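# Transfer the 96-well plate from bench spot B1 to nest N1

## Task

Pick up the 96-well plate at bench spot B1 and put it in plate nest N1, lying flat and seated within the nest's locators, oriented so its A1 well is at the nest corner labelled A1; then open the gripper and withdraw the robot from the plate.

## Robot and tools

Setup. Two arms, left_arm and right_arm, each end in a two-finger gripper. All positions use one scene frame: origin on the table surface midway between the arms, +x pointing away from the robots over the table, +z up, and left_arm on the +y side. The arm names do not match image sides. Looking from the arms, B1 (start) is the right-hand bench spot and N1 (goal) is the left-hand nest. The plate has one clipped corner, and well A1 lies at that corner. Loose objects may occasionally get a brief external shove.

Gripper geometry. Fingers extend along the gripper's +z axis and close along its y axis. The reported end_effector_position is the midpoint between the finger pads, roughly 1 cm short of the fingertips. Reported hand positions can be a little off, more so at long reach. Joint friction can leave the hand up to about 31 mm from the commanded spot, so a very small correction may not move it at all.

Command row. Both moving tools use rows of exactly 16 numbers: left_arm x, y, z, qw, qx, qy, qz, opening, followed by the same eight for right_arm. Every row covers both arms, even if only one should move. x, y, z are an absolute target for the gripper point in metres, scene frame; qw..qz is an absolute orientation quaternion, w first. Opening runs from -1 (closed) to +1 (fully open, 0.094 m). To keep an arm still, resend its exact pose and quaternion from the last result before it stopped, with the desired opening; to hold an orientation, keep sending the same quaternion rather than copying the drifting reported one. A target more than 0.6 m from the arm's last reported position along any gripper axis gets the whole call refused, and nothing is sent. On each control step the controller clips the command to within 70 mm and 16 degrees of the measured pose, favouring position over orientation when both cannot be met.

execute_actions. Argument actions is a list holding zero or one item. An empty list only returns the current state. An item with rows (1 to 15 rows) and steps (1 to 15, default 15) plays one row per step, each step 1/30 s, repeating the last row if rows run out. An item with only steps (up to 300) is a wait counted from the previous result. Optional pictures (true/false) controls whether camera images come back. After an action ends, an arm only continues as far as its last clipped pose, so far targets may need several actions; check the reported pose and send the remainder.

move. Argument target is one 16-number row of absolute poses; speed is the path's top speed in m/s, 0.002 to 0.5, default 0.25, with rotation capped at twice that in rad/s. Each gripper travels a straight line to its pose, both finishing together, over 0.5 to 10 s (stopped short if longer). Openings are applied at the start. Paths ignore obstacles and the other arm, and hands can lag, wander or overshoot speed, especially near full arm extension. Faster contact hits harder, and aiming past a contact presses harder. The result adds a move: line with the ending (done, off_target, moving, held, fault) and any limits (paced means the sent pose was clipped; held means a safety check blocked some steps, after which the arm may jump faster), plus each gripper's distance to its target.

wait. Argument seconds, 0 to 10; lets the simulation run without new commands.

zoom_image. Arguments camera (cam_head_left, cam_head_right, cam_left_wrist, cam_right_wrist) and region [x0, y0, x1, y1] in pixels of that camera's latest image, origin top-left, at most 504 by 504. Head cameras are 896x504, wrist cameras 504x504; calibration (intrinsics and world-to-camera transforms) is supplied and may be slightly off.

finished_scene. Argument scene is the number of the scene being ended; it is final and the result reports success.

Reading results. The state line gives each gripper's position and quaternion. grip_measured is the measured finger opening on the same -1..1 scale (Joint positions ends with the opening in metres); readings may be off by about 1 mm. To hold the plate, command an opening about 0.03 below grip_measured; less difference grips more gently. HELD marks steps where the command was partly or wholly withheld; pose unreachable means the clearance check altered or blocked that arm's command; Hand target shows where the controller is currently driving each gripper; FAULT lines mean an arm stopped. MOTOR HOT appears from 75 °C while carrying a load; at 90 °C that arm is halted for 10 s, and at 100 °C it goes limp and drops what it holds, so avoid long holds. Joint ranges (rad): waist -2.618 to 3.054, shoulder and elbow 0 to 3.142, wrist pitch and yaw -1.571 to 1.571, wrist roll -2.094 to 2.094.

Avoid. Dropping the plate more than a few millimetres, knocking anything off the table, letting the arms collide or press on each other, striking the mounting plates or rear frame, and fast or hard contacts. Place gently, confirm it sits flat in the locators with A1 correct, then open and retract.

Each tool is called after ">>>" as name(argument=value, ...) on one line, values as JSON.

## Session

>>> execute_actions(actions=[])

Scene clock: 0.00 s of 13200.00 s.
left_arm: end_effector_position=(+0.0751, -0.1956, +0.2147) grip_measured=+1.000 end_effector_quat_wxyz=(+0.044, -0.139, +0.752, -0.643) | right_arm: end_effector_position=(+0.1934, -0.4173, +0.1903) grip_measured=+1.000 end_effector_quat_wxyz=(+0.007, +0.357, +0.930, +0.086)
Joint positions: left_arm=[-1.345  2.302  0.974  1.294 -0.264 -1.2    0.094] | right_arm=[-0.892  0.701  0.606 -1.124 -0.483 -0.017  0.094]
Joint velocities: left_arm=[-0.012 -0.002 -0.007 -0.051 -0.022 -0.022  0.   ] | right_arm=[-0.007  0.007  0.007 -0.037  0.051  0.007  0.   ]
Motor temperatures (°C, as the motors report them): left_arm=[20 22 23 19 21 19] | right_arm=[18 26 21 21 17 19]
Hand target (left_arm): +0.075, -0.196, +0.215; +0.044, -0.139, +0.752, -0.643
Hand target (right_arm): +0.193, -0.417, +0.190; +0.007, +0.357, +0.930, +0.086
camera_calibration (this result's frames):
cam_left_wrist: T_world_to_cam=[[0.126192, -0.162819, 0.978553, -0.258401], [-0.79512, 0.573248, 0.197918, 0.133967], [-0.593178, -0.803042, -0.0571212, 0.0171177], [0, 0, 0, 1]] pos_world=[0.149282, -0.105123, 0.227322]
cam_right_wrist: T_world_to_cam=[[-0.569657, -0.808659, -0.146836, -0.198971], [-0.581503, 0.270307, 0.767325, 0.0723533], [-0.580814, 0.522498, -0.62422, 0.541706], [0, 0, 0, 1]] pos_world=[0.243359, -0.463497, 0.253409]

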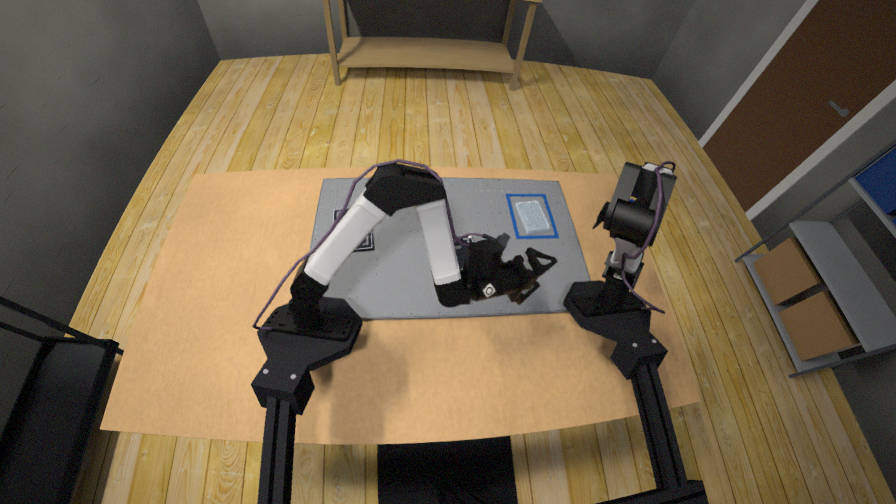

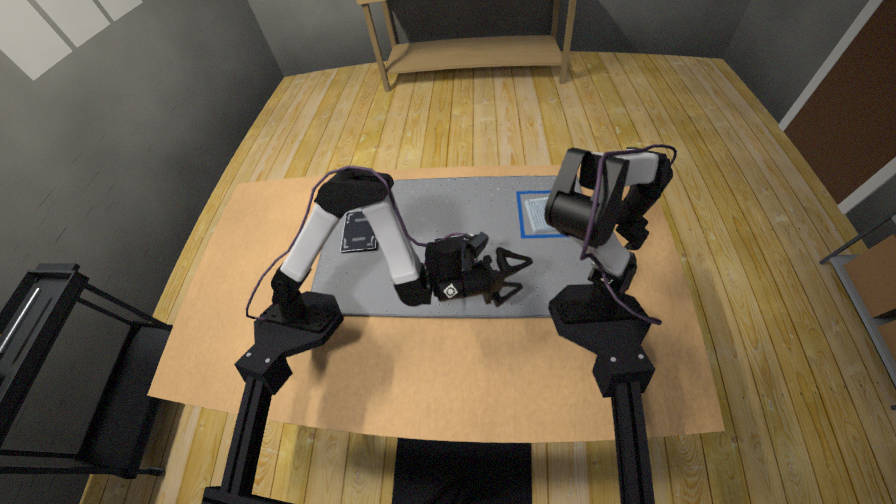

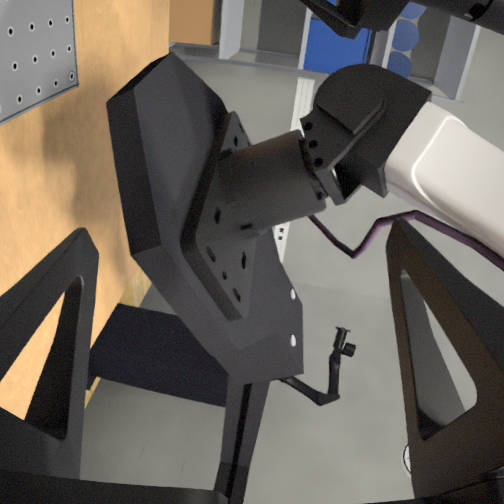

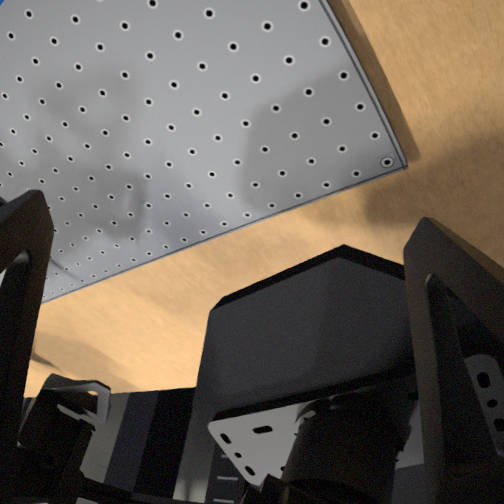

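>>> move(target=[0.12,0.05,0.36,0.044,-0.139,0.752,-0.643,1,0.193,-0.45,0.19,0.007,0.357,0.93,0.086,1])

>>> move(target=[0.40,0.30,0.30,0,0,1,0,1,0.47,-0.30,0.22,0,0,1,0,1], speed=0.2)

Scene clock: 4.23 s of 13200.00 s.
left_arm: end_effector_position=(+0.1213, +0.0511, +0.3581) grip_measured=+1.000 end_effector_quat_wxyz=(+0.047, -0.134, +0.754, -0.642) | right_arm: end_effector_position=(+0.1895, -0.4454, +0.1886) grip_measured=+1.000 end_effector_quat_wxyz=(+0.007, +0.354, +0.931, +0.085)
Joint positions: left_arm=[-1.485  0.715  0.276  0.4   -0.403 -1.195  0.094] | right_arm=[-1.082  0.836  0.64  -1.125 -0.537 -0.23   0.094]
Joint velocities: left_arm=[-0.017 -0.012  0.002  0.007 -0.051  0.037  0.   ] | right_arm=[-0.017 -0.017 -0.002 -0.051  0.022  0.022  0.   ]
Motor temperatures (°C, as the motors report them): left_arm=[20 23 23 20 21 19] | right_arm=[18 26 22 21 17 19]
Hand target (left_arm): +0.124, +0.050, +0.364; +0.045, -0.138, +0.752, -0.643
Hand target (right_arm): +0.193, -0.449, +0.190; +0.008, +0.358, +0.930, +0.087
Off the commanded pose (left_arm): 0.003 m, 1 deg.
Off the commanded pose (right_arm): 0.006 m, 0 deg.
move: done
camera_calibration (this result's frames):
cam_left_wrist: T_world_to_cam=[[0.114864, -0.168284, 0.979023, -0.362887], [-0.794207, 0.576428, 0.192263, 0.00266192], [-0.596692, -0.799632, -0.0674413, 0.254828], [0, 0, 0, 1]] pos_world=[0.195851, 0.141166, 0.371949]
cam_right_wrist: T_world_to_cam=[[-0.565354, -0.812186, -0.143974, -0.227136], [-0.58203, 0.26912, 0.767343, 0.0785839], [-0.584479, 0.517617, -0.624865, 0.551696], [0, 0, 0, 1]] pos_world=[0.239781, -0.491193, 0.251733]

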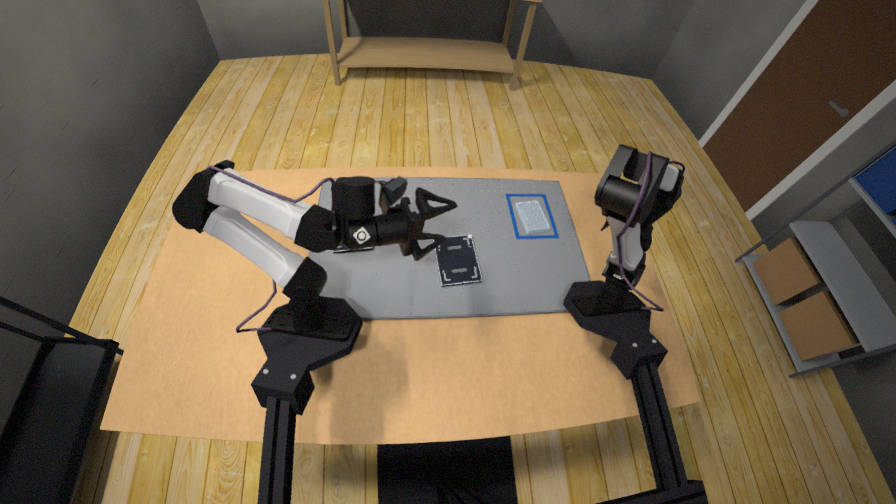

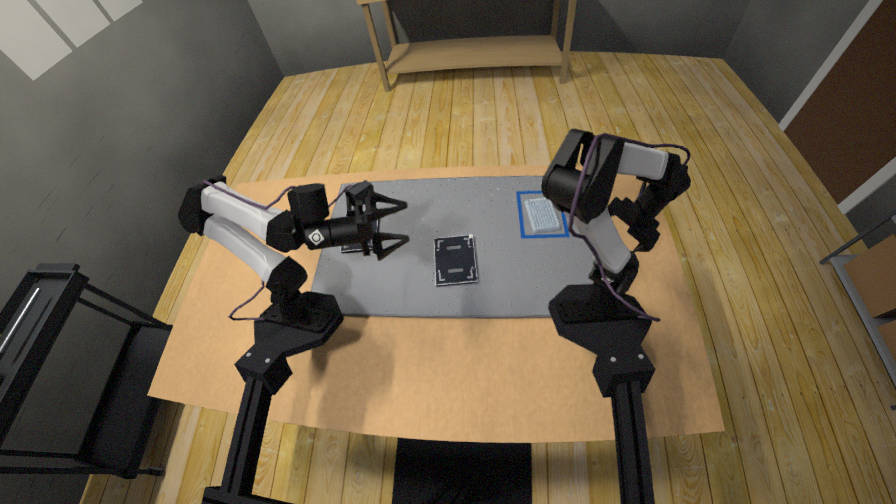

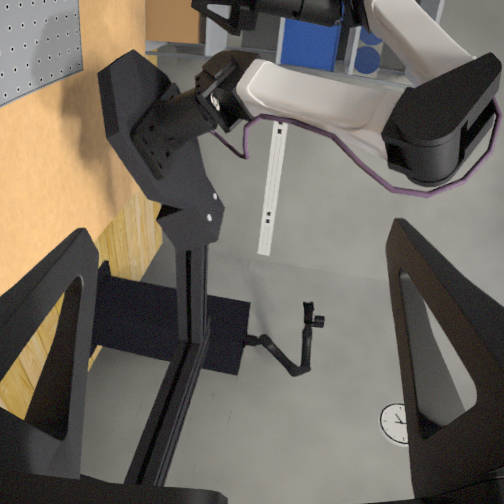

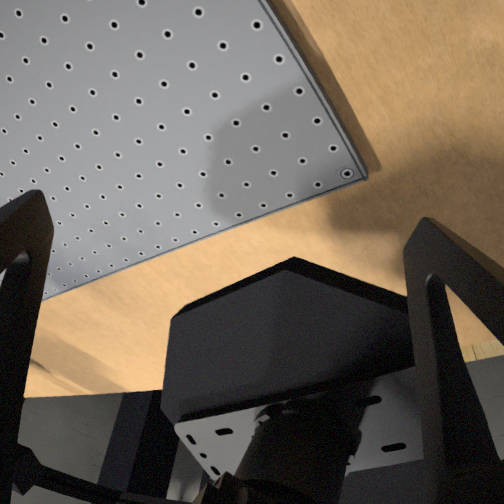

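Scene clock: 8.43 s of 13200.00 s.
left_arm: end_effector_position=(+0.4025, +0.2941, +0.2959) grip_measured=+1.000 end_effector_quat_wxyz=(+0.003, -0.015, +1.000, -0.013) | right_arm: end_effector_position=(+0.4722, -0.3053, +0.2243) grip_measured=+1.000 end_effector_quat_wxyz=(+0.011, +0.005, +1.000, -0.003)
Joint positions: left_arm=[-0.066  1.478  1.872 -1.457 -0.104 -0.249  0.094] | right_arm=[ 0.158  1.667  1.851 -1.251  0.182  0.219  0.094]
Joint velocities: left_arm=[-0.017 -0.002  0.007  0.007 -0.007  0.037  0.   ] | right_arm=[-0.007  0.012  0.002  0.051 -0.051 -0.007  0.   ]
Motor temperatures (°C, as the motors report them): left_arm=[20 23 24 20 21 19] | right_arm=[18 27 23 21 17 19]
Hand target (left_arm): +0.403, +0.299, +0.297; +0.000, -0.013, +1.000, -0.005
Hand target (right_arm): +0.472, -0.302, +0.217; -0.001, -0.005, +1.000, -0.009
Off the commanded pose (left_arm): 0.008 m, 2 deg.
Off the commanded pose (right_arm): 0.007 m, 1 deg.
move: done
camera_calibration (this result's frames):
cam_left_wrist: T_world_to_cam=[[-0.00289128, -0.999985, 0.00463094, 0.286911], [-0.635936, 0.00541255, 0.771723, 0.0306814], [-0.771736, -0.000713722, -0.635942, 0.616406], [0, 0, 0, 1]] pos_world=[0.496044, 0.28718, 0.366992]
cam_right_wrist: T_world_to_cam=[[0.110756, -0.993317, 0.0324668, -0.362454], [-0.668007, -0.050216, 0.742459, 0.126717], [-0.735867, -0.10392, -0.669104, 0.558328], [0, 0, 0, 1]] pos_world=[0.535647, -0.295648, 0.291264]

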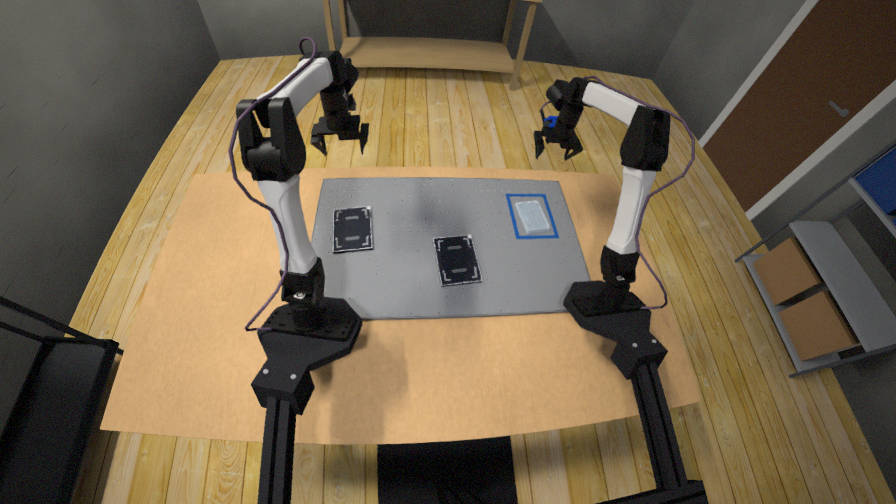

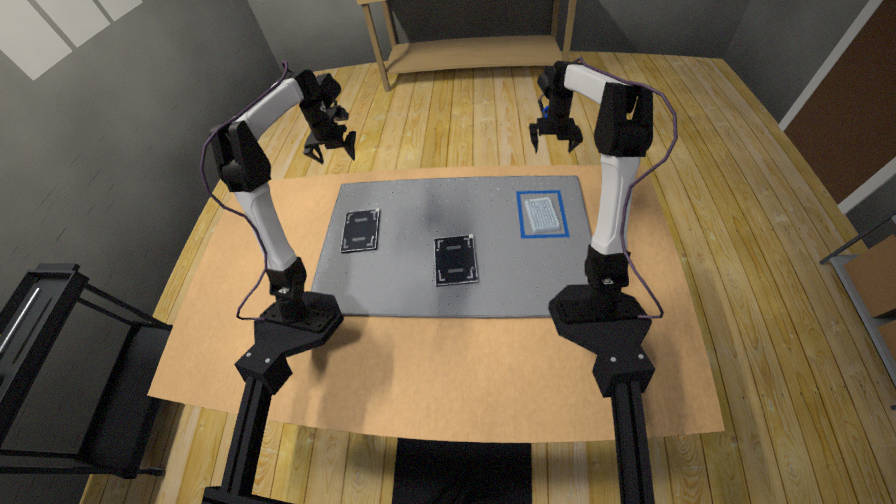

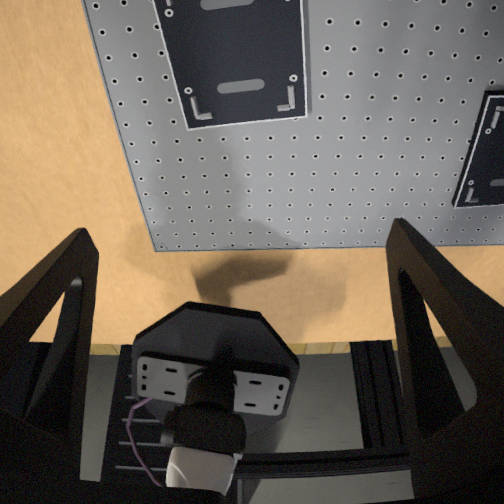

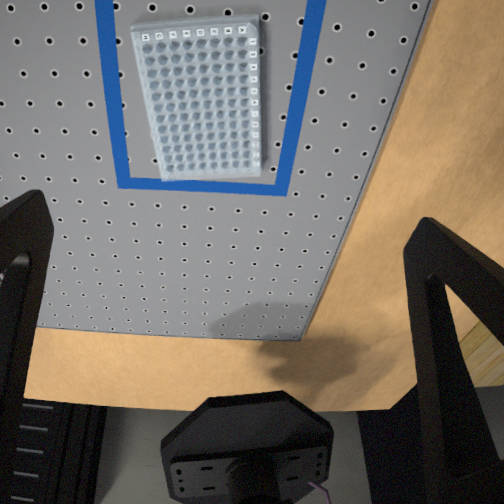

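>>> move(target=[0.40,0.30,0.30,0,0,1,0,1,0.395,-0.289,0.05,0,-0.074,0.997,0,1], speed=0.15)

Scene clock: 18.70 s of 13200.00 s.
left_arm: end_effector_position=(+0.4005, +0.2969, +0.2958) grip_measured=+1.000 end_effector_quat_wxyz=(-0.000, -0.003, +1.000, -0.005) | right_arm: end_effector_position=(+0.4024, -0.2918, +0.0637) grip_measured=+1.000 end_effector_quat_wxyz=(+0.017, -0.067, +0.998, -0.003)
Joint positions: left_arm=[-0.066  1.478  1.872 -1.468 -0.117 -0.227  0.094] | right_arm=[ 0.158  1.678  1.148 -0.524  0.181  0.072  0.094]
Joint velocities: left_arm=[-0.007 -0.022 -0.002  0.022  0.095 -0.007  0.   ] | right_arm=[-0.012 -0.002  0.027 -0.007  0.051  0.022  0.   ]
Motor temperatures (°C, as the motors report them): left_arm=[20 25 26 19 21 19] | right_arm=[18 30 24 21 17 19]
Hand target (left_arm): +0.400, +0.300, +0.300; +0.001, -0.000, +1.000, +0.000
Hand target (right_arm): +0.391, -0.290, +0.052; -0.000, -0.074, +0.997, -0.000
Off the commanded pose (left_arm): 0.005 m, 1 deg.
Off the commanded pose (right_arm): 0.016 m, 2 deg.
After step 90, 5.33 s passed at rest.
move: off_target (right_arm)
camera_calibration (this result's frames):
cam_left_wrist: T_world_to_cam=[[-0.0259085, -0.999607, -0.0106867, 0.303351], [-0.630329, 0.0080381, 0.776287, 0.0250299], [-0.775896, 0.0268486, -0.63029, 0.606598], [0, 0, 0, 1]] pos_world=[0.494293, 0.286744, 0.366144]
cam_right_wrist: T_world_to_cam=[[0.25203, -0.967101, 0.0346036, -0.385502], [-0.662266, -0.146295, 0.734848, 0.170103], [-0.70561, -0.20812, -0.677349, 0.358808], [0, 0, 0, 1]] pos_world=[0.46299, -0.273259, 0.131378]

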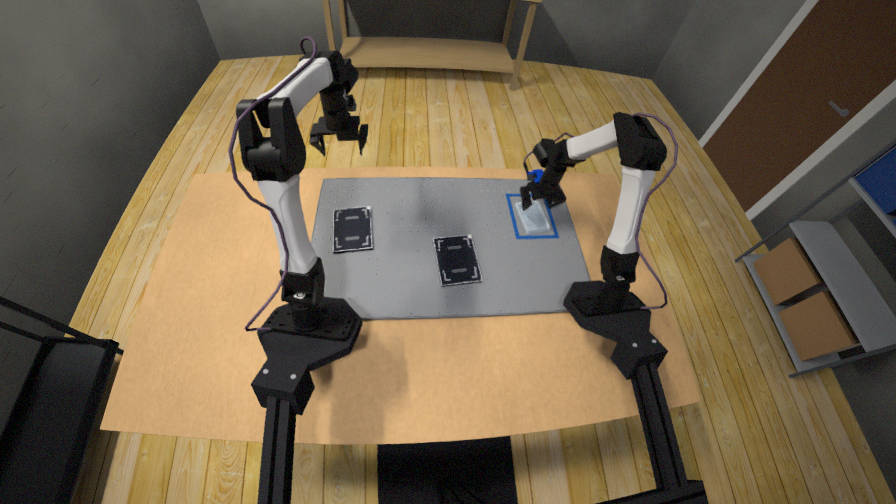

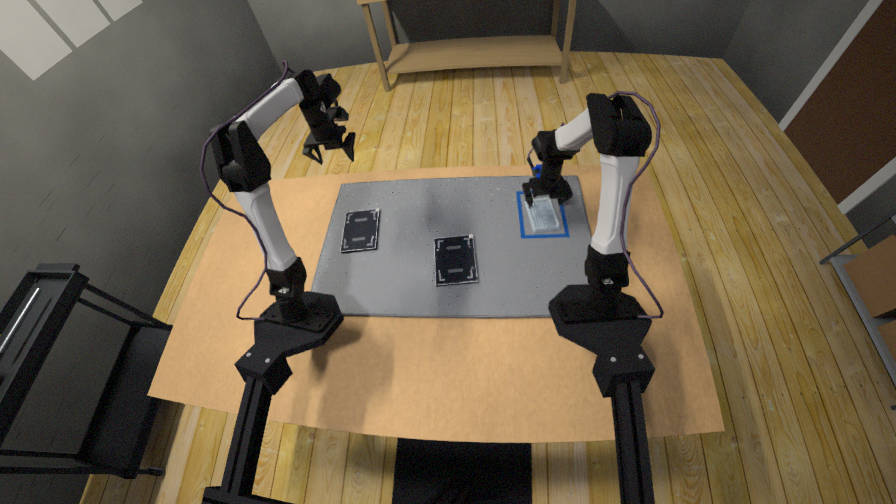

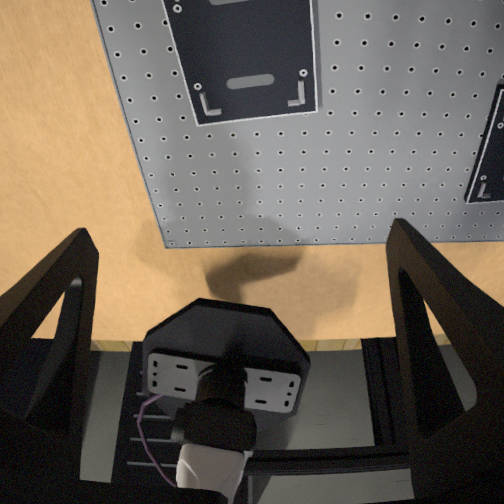

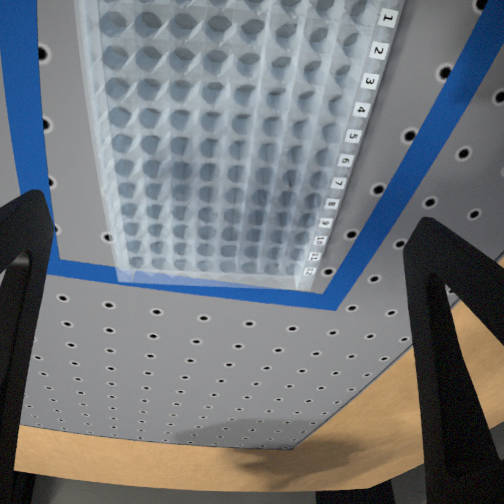

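>>> move(target=[0.40,0.30,0.30,0,0,1,0,1,0.390,-0.279,0.038,0,-0.074,0.997,0,1], speed=0.03)

Scene clock: 21.87 s of 13200.00 s.
left_arm: end_effector_position=(+0.4003, +0.2969, +0.2958) grip_measured=+1.000 end_effector_quat_wxyz=(-0.001, -0.003, +1.000, -0.005) | right_arm: end_effector_position=(+0.4027, -0.2825, +0.0517) grip_measured=+1.000 end_effector_quat_wxyz=(+0.019, -0.070, +0.997, +0.002)
Joint positions: left_arm=[-0.066  1.478  1.872 -1.469 -0.117 -0.227  0.094] | right_arm=[ 0.175  1.719  1.148 -0.482  0.181  0.082  0.094]
Joint velocities: left_arm=[-0.002 -0.007 -0.002 -0.037  0.007 -0.051  0.   ] | right_arm=[-0.007 -0.007 -0.007 -0.007  0.037 -0.066  0.   ]
Motor temperatures (°C, as the motors report them): left_arm=[20 26 26 19 21 19] | right_arm=[18 31 24 21 17 19]
Hand target (left_arm): +0.400, +0.300, +0.300; +0.000, -0.000, +1.000, -0.000
Hand target (right_arm): +0.389, -0.280, +0.039; +0.000, -0.074, +0.997, -0.000
Off the commanded pose (left_arm): 0.005 m, 1 deg.
Off the commanded pose (right_arm): 0.019 m, 2 deg.
move: off_target (right_arm)
camera_calibration (this result's frames):
cam_left_wrist: T_world_to_cam=[[-0.0263944, -0.999593, -0.0108327, 0.303621], [-0.629755, 0.00821101, 0.776751, 0.0244964], [-0.776346, 0.0273238, -0.629715, 0.606325], [0, 0, 0, 1]] pos_world=[0.494158, 0.286729, 0.366073]
cam_right_wrist: T_world_to_cam=[[0.256627, -0.966137, 0.0268516, -0.377351], [-0.663453, -0.155889, 0.731799, 0.178444], [-0.702832, -0.205614, -0.680992, 0.352664], [0, 0, 0, 1]] pos_world=[0.463091, -0.264243, 0.119708]

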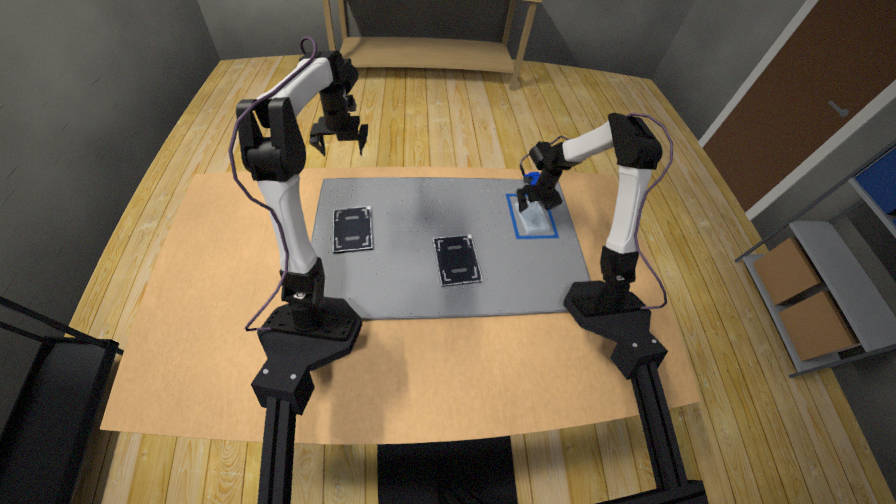

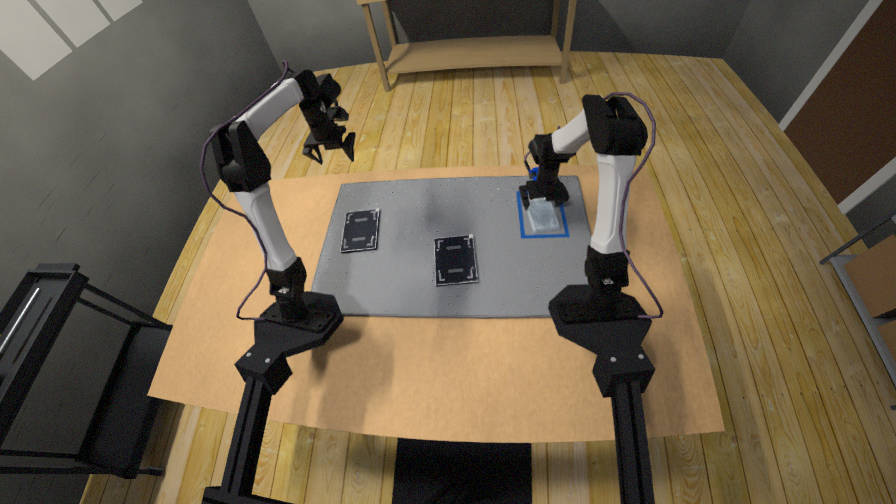

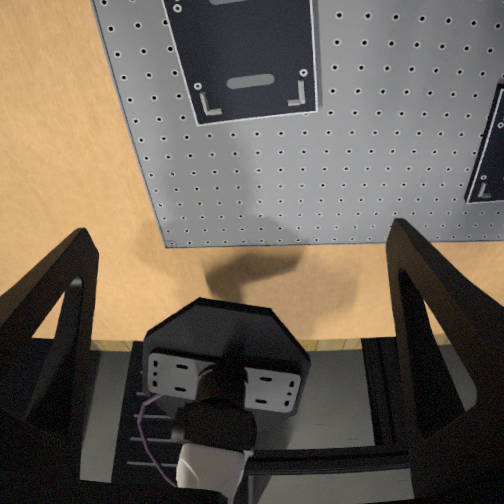

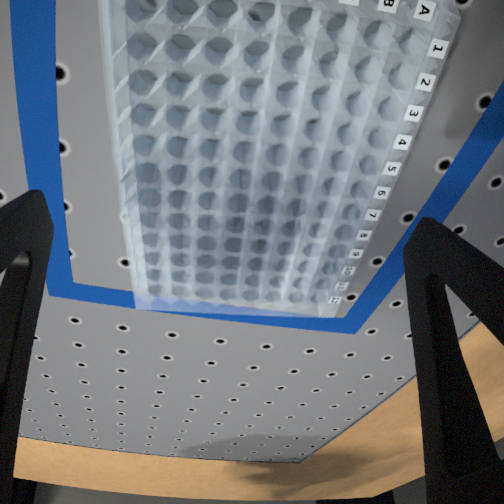

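>>> move(target=[0.40,0.30,0.30,0,0,1,0,1,0.390,-0.290,0.036,0,-0.074,0.997,0,1], speed=0.02)

>>> move(target=[0.388,0.30,0.30,0,0,1,0,1,0.388,-0.291,0.010,0,-0.074,0.997,0,1], speed=0.02)

Scene clock: 25.87 s of 13200.00 s.
left_arm: end_effector_position=(+0.4003, +0.2969, +0.2958) grip_measured=+1.000 end_effector_quat_wxyz=(-0.001, -0.003, +1.000, -0.005) | right_arm: end_effector_position=(+0.4061, -0.2855, +0.0512) grip_measured=+1.000 end_effector_quat_wxyz=(+0.024, -0.071, +0.997, +0.001)
Joint positions: left_arm=[-0.066  1.478  1.872 -1.469 -0.117 -0.227  0.094] | right_arm=[ 0.165  1.719  1.148 -0.47   0.178  0.068  0.094]
Joint velocities: left_arm=[ 0.002 -0.007 -0.007 -0.022 -0.007 -0.037  0.   ] | right_arm=[-0.007 -0.007  0.017  0.037  0.007  0.022  0.   ]
Motor temperatures (°C, as the motors report them): left_arm=[20 26 27 19 21 19] | right_arm=[18 32 24 21 17 19]
Hand target (left_arm): +0.400, +0.300, +0.300; +0.000, -0.000, +1.000, -0.000
Hand target (right_arm): +0.389, -0.290, +0.037; -0.000, -0.074, +0.997, +0.000
Off the commanded pose (left_arm): 0.005 m, 1 deg.
Off the commanded pose (right_arm): 0.023 m, 3 deg.
move: off_target (right_arm)
camera_calibration (this result's frames):
cam_left_wrist: T_world_to_cam=[[-0.0263944, -0.999593, -0.0108327, 0.303621], [-0.629755, 0.00821101, 0.776751, 0.0244964], [-0.776346, 0.0273238, -0.629715, 0.606325], [0, 0, 0, 1]] pos_world=[0.494158, 0.286729, 0.366073]
cam_right_wrist: T_world_to_cam=[[0.259337, -0.965329, 0.029739, -0.382129], [-0.670527, -0.157806, 0.724907, 0.183222], [-0.695081, -0.207936, -0.688204, 0.350646], [0, 0, 0, 1]] pos_world=[0.465683, -0.267054, 0.119861]

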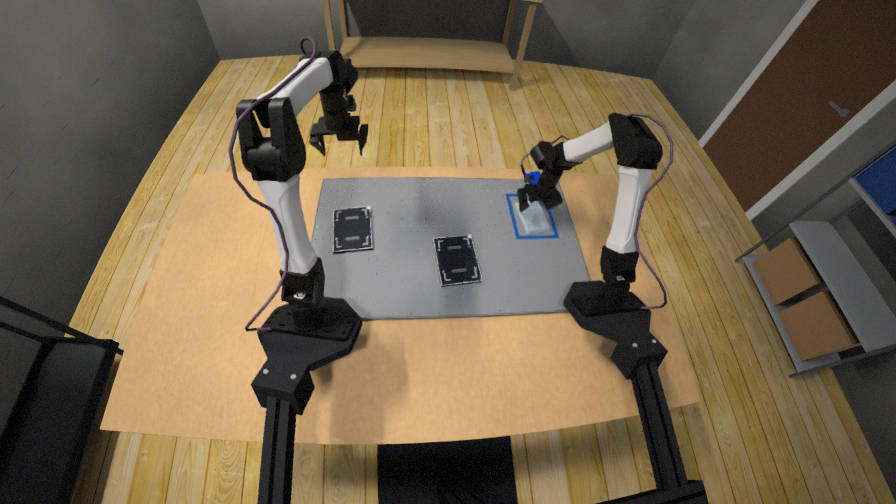

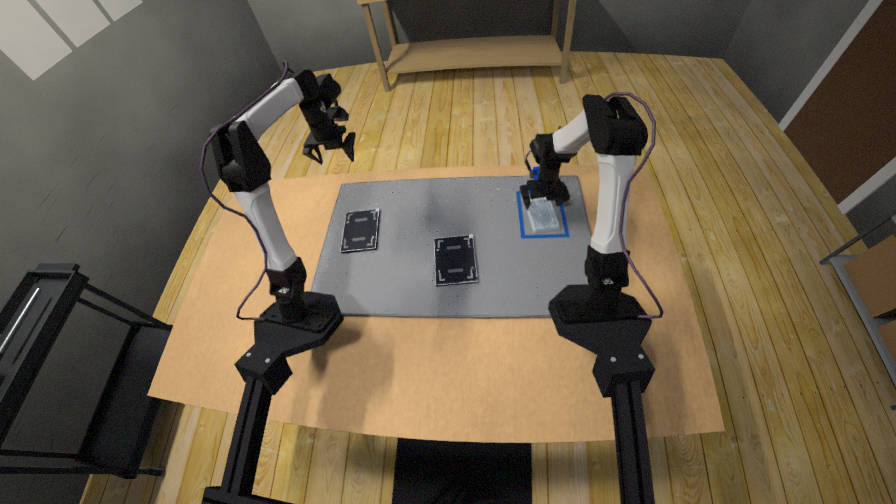

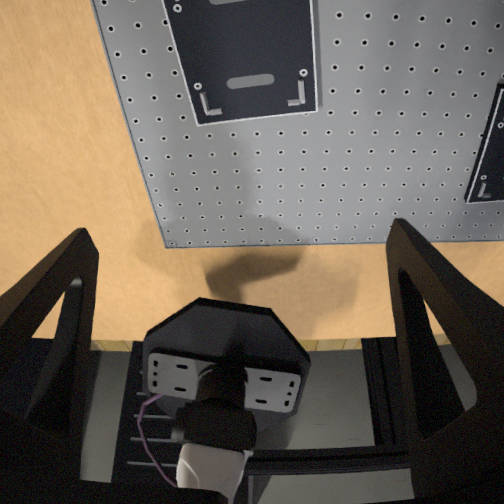

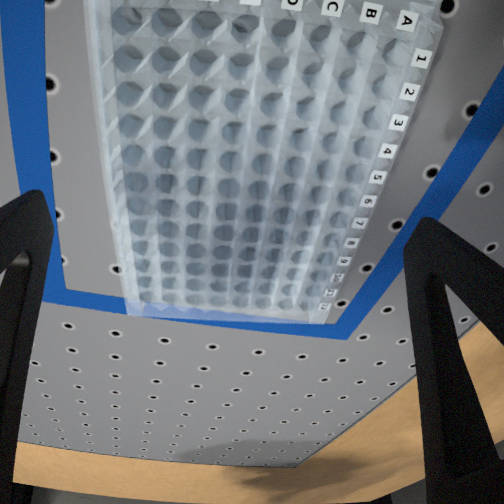

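Scene clock: 28.40 s of 13200.00 s.
left_arm: end_effector_position=(+0.3922, +0.2998, +0.2979) grip_measured=+1.000 end_effector_quat_wxyz=(-0.002, -0.003, +1.000, -0.002) | right_arm: end_effector_position=(+0.4028, -0.2864, +0.0261) grip_measured=+1.000 end_effector_quat_wxyz=(+0.023, -0.072, +0.997, +0.001)
Joint positions: left_arm=[-0.066  1.447  1.836 -1.469 -0.122 -0.227  0.094] | right_arm=[ 0.151  1.783  1.126 -0.383  0.171  0.054  0.094]
Joint velocities: left_arm=[ 0.027 -0.002 -0.012  0.007 -0.037  0.022  0.   ] | right_arm=[ 0.012 -0.012 -0.022 -0.007 -0.066 -0.022  0.   ]
Motor temperatures (°C, as the motors report them): left_arm=[20 27 27 19 21 19] | right_arm=[18 32 24 21 17 19]
Hand target (left_arm): +0.388, +0.300, +0.300; -0.000, +0.000, +1.000, -0.000
Hand target (right_arm): +0.387, -0.291, +0.012; -0.000, -0.074, +0.997, +0.000
Off the commanded pose (left_arm): 0.005 m, 0 deg.
Off the commanded pose (right_arm): 0.022 m, 3 deg.
move: off_target (right_arm)
camera_calibration (this result's frames):
cam_left_wrist: T_world_to_cam=[[-0.0269717, -0.999506, -0.016126, 0.308094], [-0.627372, 0.00436602, 0.778708, 0.0174241], [-0.778253, 0.0311201, -0.62718, 0.600102], [0, 0, 0, 1]] pos_world=[0.486272, 0.289191, 0.367772]
cam_right_wrist: T_world_to_cam=[[0.261279, -0.96482, 0.0292492, -0.382025], [-0.669002, -0.15916, 0.72602, 0.198069], [-0.695824, -0.209261, -0.687051, 0.330762], [0, 0, 0, 1]] pos_world=[0.462476, -0.267845, 0.0946226]

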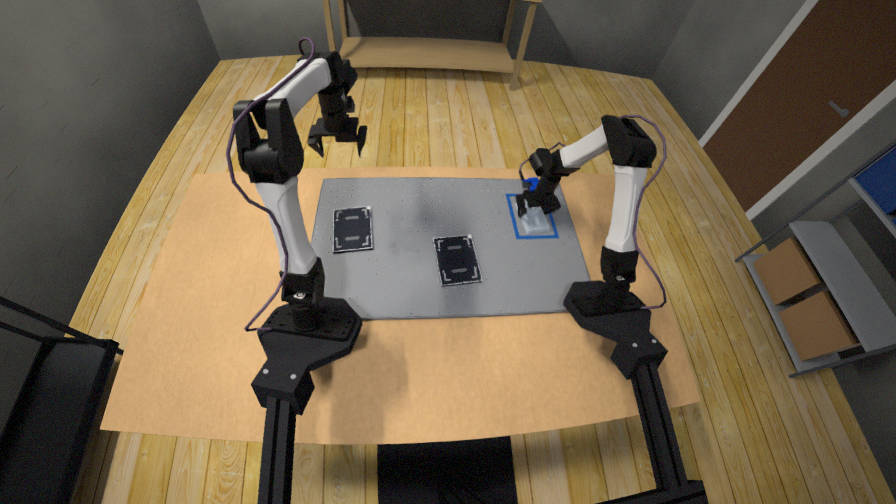

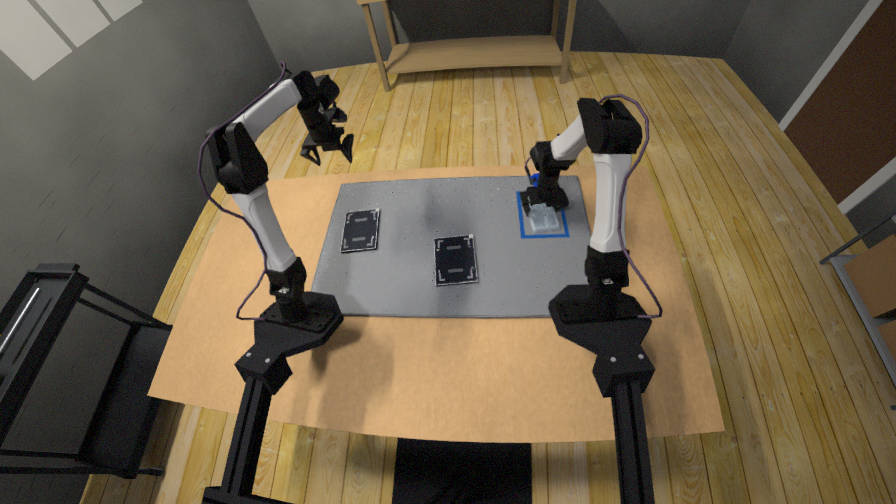

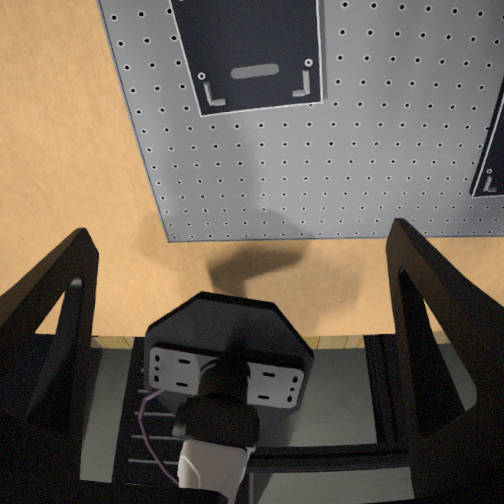

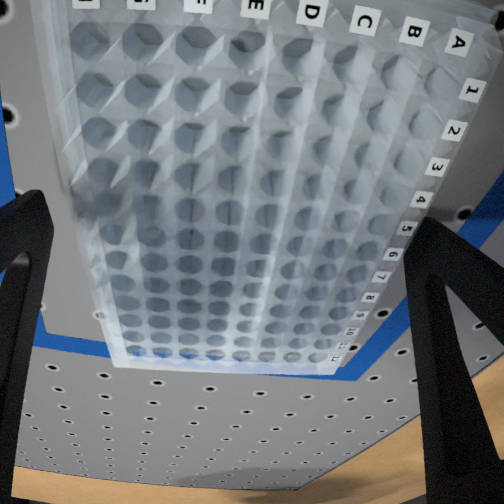

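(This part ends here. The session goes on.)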